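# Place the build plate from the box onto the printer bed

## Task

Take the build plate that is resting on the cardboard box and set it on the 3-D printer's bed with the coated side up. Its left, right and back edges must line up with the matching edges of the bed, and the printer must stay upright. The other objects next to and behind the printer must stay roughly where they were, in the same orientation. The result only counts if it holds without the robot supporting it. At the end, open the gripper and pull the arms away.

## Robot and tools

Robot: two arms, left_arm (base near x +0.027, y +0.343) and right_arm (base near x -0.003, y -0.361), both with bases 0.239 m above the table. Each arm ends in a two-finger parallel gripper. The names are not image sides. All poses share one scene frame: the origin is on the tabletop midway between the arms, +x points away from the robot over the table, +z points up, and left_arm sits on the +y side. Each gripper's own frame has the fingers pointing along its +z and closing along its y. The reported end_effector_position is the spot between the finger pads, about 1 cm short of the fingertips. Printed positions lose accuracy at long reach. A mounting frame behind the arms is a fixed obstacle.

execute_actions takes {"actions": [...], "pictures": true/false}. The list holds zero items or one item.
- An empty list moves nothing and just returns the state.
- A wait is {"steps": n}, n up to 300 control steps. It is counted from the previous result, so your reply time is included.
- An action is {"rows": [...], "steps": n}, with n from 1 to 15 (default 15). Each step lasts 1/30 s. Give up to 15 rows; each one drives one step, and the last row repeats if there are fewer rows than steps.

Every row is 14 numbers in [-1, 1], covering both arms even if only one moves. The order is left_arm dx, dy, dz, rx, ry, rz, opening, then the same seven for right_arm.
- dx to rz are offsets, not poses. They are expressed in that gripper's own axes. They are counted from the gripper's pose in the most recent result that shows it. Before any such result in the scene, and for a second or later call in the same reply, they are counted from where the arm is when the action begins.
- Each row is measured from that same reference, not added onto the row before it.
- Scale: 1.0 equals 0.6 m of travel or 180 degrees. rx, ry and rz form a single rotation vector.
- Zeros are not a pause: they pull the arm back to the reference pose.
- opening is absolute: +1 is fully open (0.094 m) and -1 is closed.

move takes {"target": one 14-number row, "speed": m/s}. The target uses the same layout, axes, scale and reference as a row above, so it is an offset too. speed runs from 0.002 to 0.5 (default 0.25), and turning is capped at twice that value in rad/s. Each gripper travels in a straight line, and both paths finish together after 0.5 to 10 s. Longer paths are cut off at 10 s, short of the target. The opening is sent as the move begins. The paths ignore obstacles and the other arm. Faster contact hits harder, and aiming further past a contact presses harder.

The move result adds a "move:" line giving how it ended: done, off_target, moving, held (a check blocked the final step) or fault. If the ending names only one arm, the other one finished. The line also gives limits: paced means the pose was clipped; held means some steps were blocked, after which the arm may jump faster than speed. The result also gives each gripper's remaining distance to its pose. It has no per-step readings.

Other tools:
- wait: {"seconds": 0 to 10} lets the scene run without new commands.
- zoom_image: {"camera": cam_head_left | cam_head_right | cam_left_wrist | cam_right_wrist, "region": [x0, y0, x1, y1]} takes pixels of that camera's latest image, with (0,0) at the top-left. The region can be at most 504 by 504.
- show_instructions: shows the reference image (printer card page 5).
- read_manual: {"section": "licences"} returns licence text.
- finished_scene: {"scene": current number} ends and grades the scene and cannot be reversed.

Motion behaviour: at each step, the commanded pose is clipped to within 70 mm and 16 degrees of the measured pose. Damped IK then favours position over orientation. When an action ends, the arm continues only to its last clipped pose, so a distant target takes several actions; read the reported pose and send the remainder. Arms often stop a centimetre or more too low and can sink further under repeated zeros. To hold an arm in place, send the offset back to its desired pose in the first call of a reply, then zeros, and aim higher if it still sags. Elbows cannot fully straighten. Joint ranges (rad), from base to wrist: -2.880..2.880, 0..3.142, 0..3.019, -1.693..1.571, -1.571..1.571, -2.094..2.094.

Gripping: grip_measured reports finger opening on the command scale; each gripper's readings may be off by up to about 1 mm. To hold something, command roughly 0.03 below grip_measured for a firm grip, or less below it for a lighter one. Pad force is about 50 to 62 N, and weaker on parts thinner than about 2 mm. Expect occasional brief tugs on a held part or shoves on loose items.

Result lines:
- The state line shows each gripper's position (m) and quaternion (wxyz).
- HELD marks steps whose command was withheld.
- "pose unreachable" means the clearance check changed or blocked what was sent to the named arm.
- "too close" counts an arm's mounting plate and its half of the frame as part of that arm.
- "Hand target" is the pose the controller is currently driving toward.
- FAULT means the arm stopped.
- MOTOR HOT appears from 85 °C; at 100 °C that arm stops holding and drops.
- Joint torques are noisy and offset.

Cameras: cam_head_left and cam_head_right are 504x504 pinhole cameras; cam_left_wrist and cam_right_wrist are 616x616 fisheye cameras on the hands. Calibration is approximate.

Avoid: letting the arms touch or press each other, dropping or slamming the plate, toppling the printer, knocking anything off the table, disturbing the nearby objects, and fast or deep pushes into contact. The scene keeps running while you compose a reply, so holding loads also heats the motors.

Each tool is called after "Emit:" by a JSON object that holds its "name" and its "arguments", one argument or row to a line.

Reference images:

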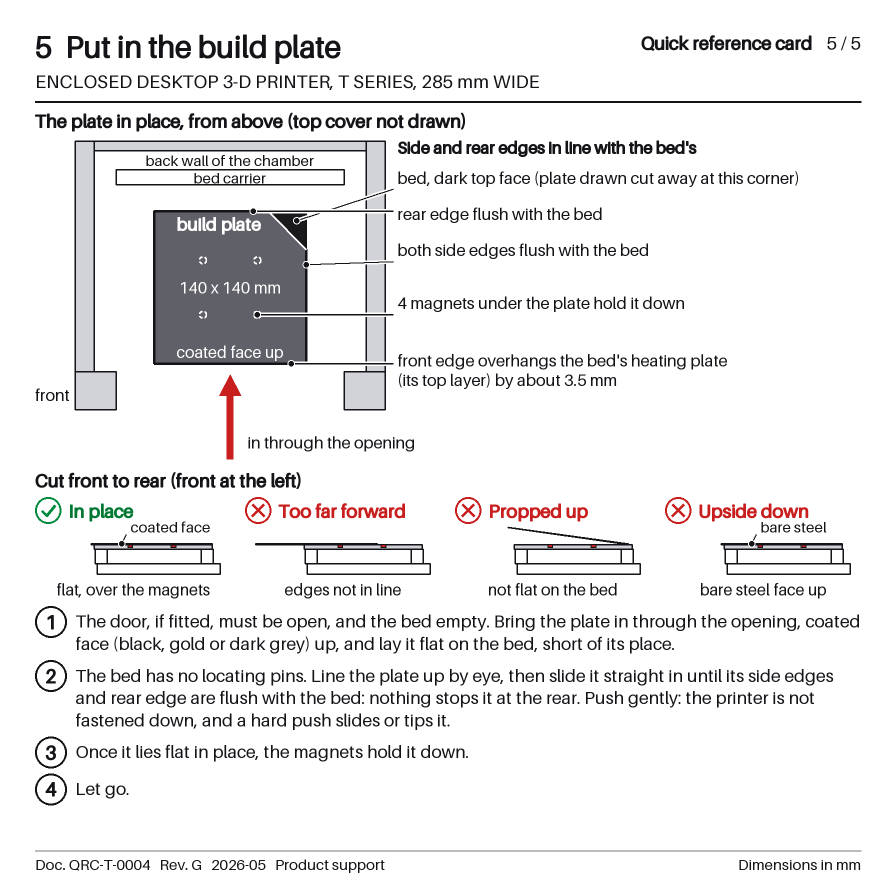

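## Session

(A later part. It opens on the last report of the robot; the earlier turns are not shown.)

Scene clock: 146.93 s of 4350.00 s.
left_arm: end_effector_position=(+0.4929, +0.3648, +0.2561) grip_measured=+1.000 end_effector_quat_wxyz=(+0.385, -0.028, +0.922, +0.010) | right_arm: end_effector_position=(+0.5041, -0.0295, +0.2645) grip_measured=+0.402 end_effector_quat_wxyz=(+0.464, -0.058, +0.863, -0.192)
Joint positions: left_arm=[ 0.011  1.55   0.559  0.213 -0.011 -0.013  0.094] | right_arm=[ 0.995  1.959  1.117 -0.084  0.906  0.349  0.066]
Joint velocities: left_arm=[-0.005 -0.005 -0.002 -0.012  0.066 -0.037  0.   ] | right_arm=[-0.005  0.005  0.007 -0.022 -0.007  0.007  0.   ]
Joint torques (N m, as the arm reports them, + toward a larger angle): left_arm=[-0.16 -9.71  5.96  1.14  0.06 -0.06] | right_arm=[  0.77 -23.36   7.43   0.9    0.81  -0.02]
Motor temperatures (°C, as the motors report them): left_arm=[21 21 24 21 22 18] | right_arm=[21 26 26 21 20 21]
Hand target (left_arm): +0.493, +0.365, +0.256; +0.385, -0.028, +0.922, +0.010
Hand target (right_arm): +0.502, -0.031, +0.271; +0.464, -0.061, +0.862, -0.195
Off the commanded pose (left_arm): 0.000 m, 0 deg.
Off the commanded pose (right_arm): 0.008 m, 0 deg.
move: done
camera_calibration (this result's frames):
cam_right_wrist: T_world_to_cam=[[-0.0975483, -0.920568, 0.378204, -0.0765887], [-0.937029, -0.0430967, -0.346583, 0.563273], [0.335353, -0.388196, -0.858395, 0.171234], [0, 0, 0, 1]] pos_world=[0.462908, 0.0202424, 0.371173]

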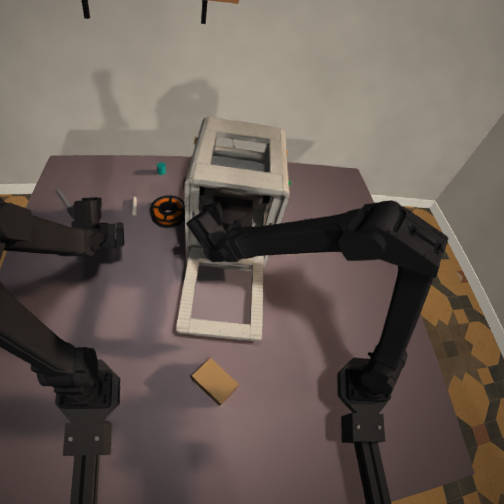

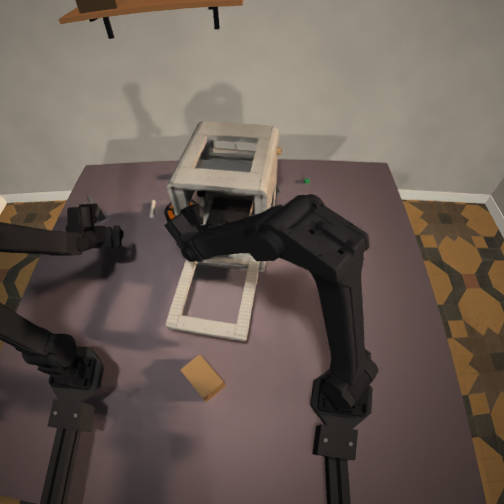

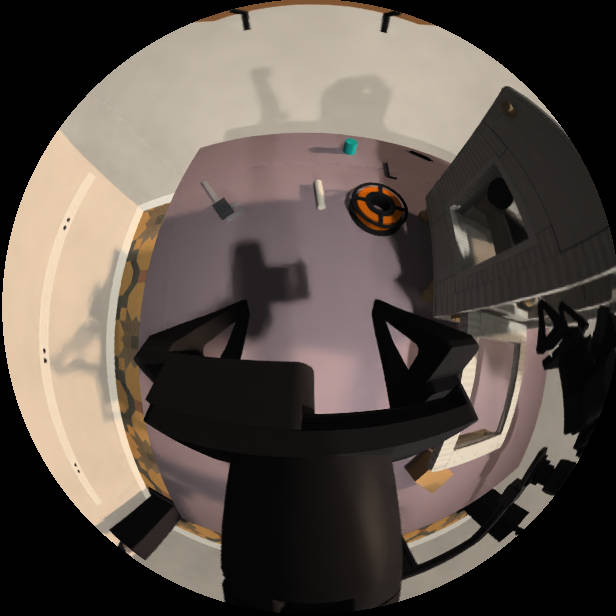

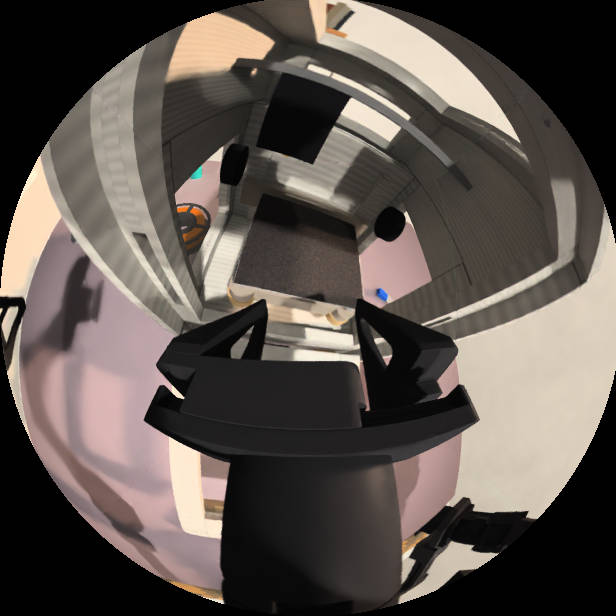

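Emit:
{"name": "move", "arguments": {
  "target": [0,0,0,0,0,0,1,0.08,-0.1,-0.2,0,0,0.1,1]
}}

Emit:
{"name": "finished_scene", "arguments": {
  "scene": 1
}}

Scene clock: 149.73 s of 4350.00 s.
left_arm: end_effector_position=(+0.4929, +0.3648, +0.2561) grip_measured=+1.000 end_effector_quat_wxyz=(+0.385, -0.028, +0.922, +0.010) | right_arm: end_effector_position=(+0.3717, -0.0651, +0.3058) grip_measured=+1.000 end_effector_quat_wxyz=(+0.487, +0.072, +0.862, -0.119)
Joint positions: left_arm=[ 0.011  1.55   0.559  0.213 -0.011 -0.013  0.094] | right_arm=[ 1.166  1.667  0.838 -0.304  0.992  0.903  0.094]
Joint velocities: left_arm=[ 0.005 -0.005  0.012  0.002 -0.022 -0.081  0.   ] | right_arm=[-0.015 -0.005  0.002  0.002 -0.051  0.022  0.   ]
Joint torques (N m, as the arm reports them, + toward a larger angle): left_arm=[  1.05 -10.01   5.65   1.26   0.01   0.04] | right_arm=[  0.22 -16.25   8.48   0.88   0.95   0.06]
Motor temperatures (°C, as the motors report them): left_arm=[21 21 24 21 22 18] | right_arm=[21 26 26 21 21 21]
Hand target (left_arm): +0.493, +0.365, +0.256; +0.385, -0.028, +0.922, +0.010
Hand target (right_arm): +0.373, -0.065, +0.309; +0.488, +0.078, +0.861, -0.119
Off the commanded pose (left_arm): 0.000 m, 0 deg.
Off the commanded pose (right_arm): 0.004 m, 1 deg.
move: done
camera_calibration (this result's frames):
cam_right_wrist: T_world_to_cam=[[-0.258975, -0.957411, 0.127657, -0.00366887], [-0.895324, 0.188363, -0.403626, 0.468959], [0.36239, -0.218823, -0.905975, 0.252854], [0, 0, 0, 1]] pos_world=[0.327289, -0.036517, 0.418831]

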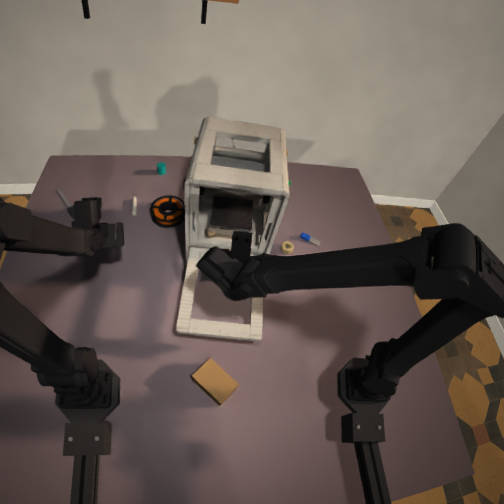

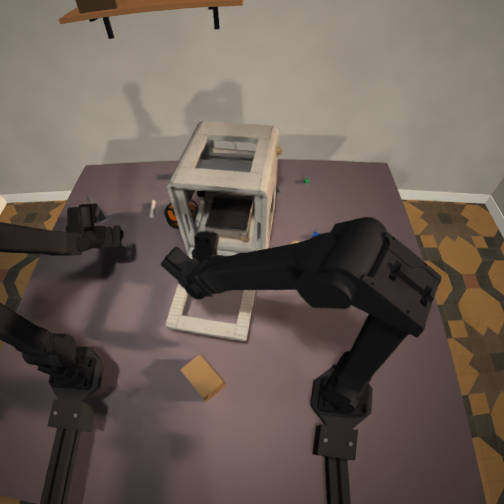

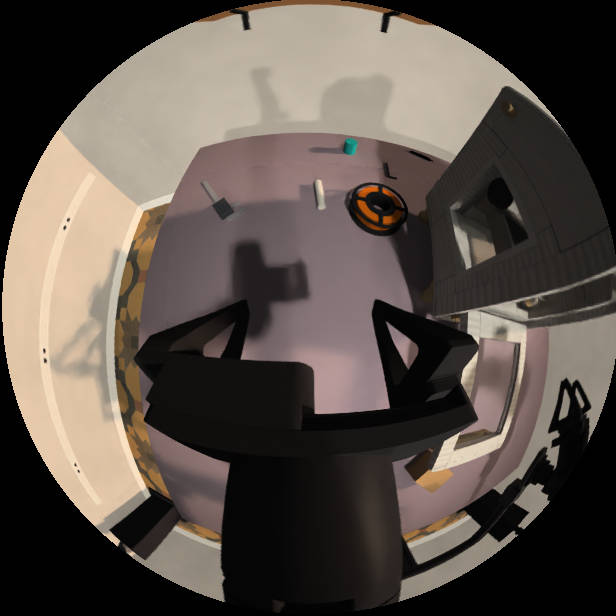

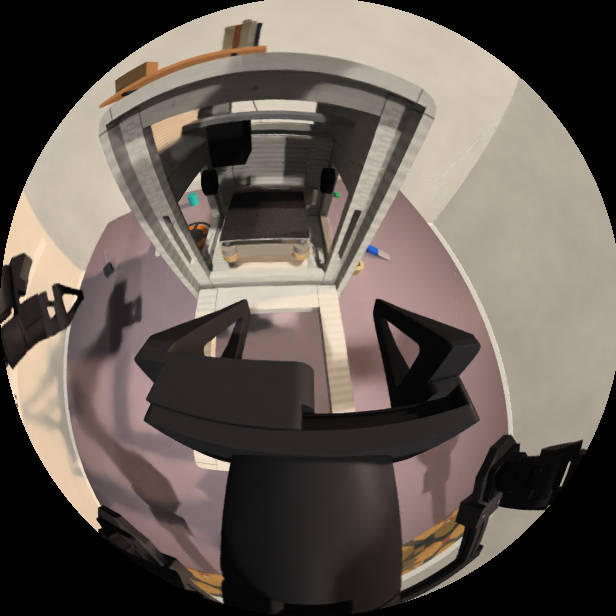

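The scene is finished: the task was done.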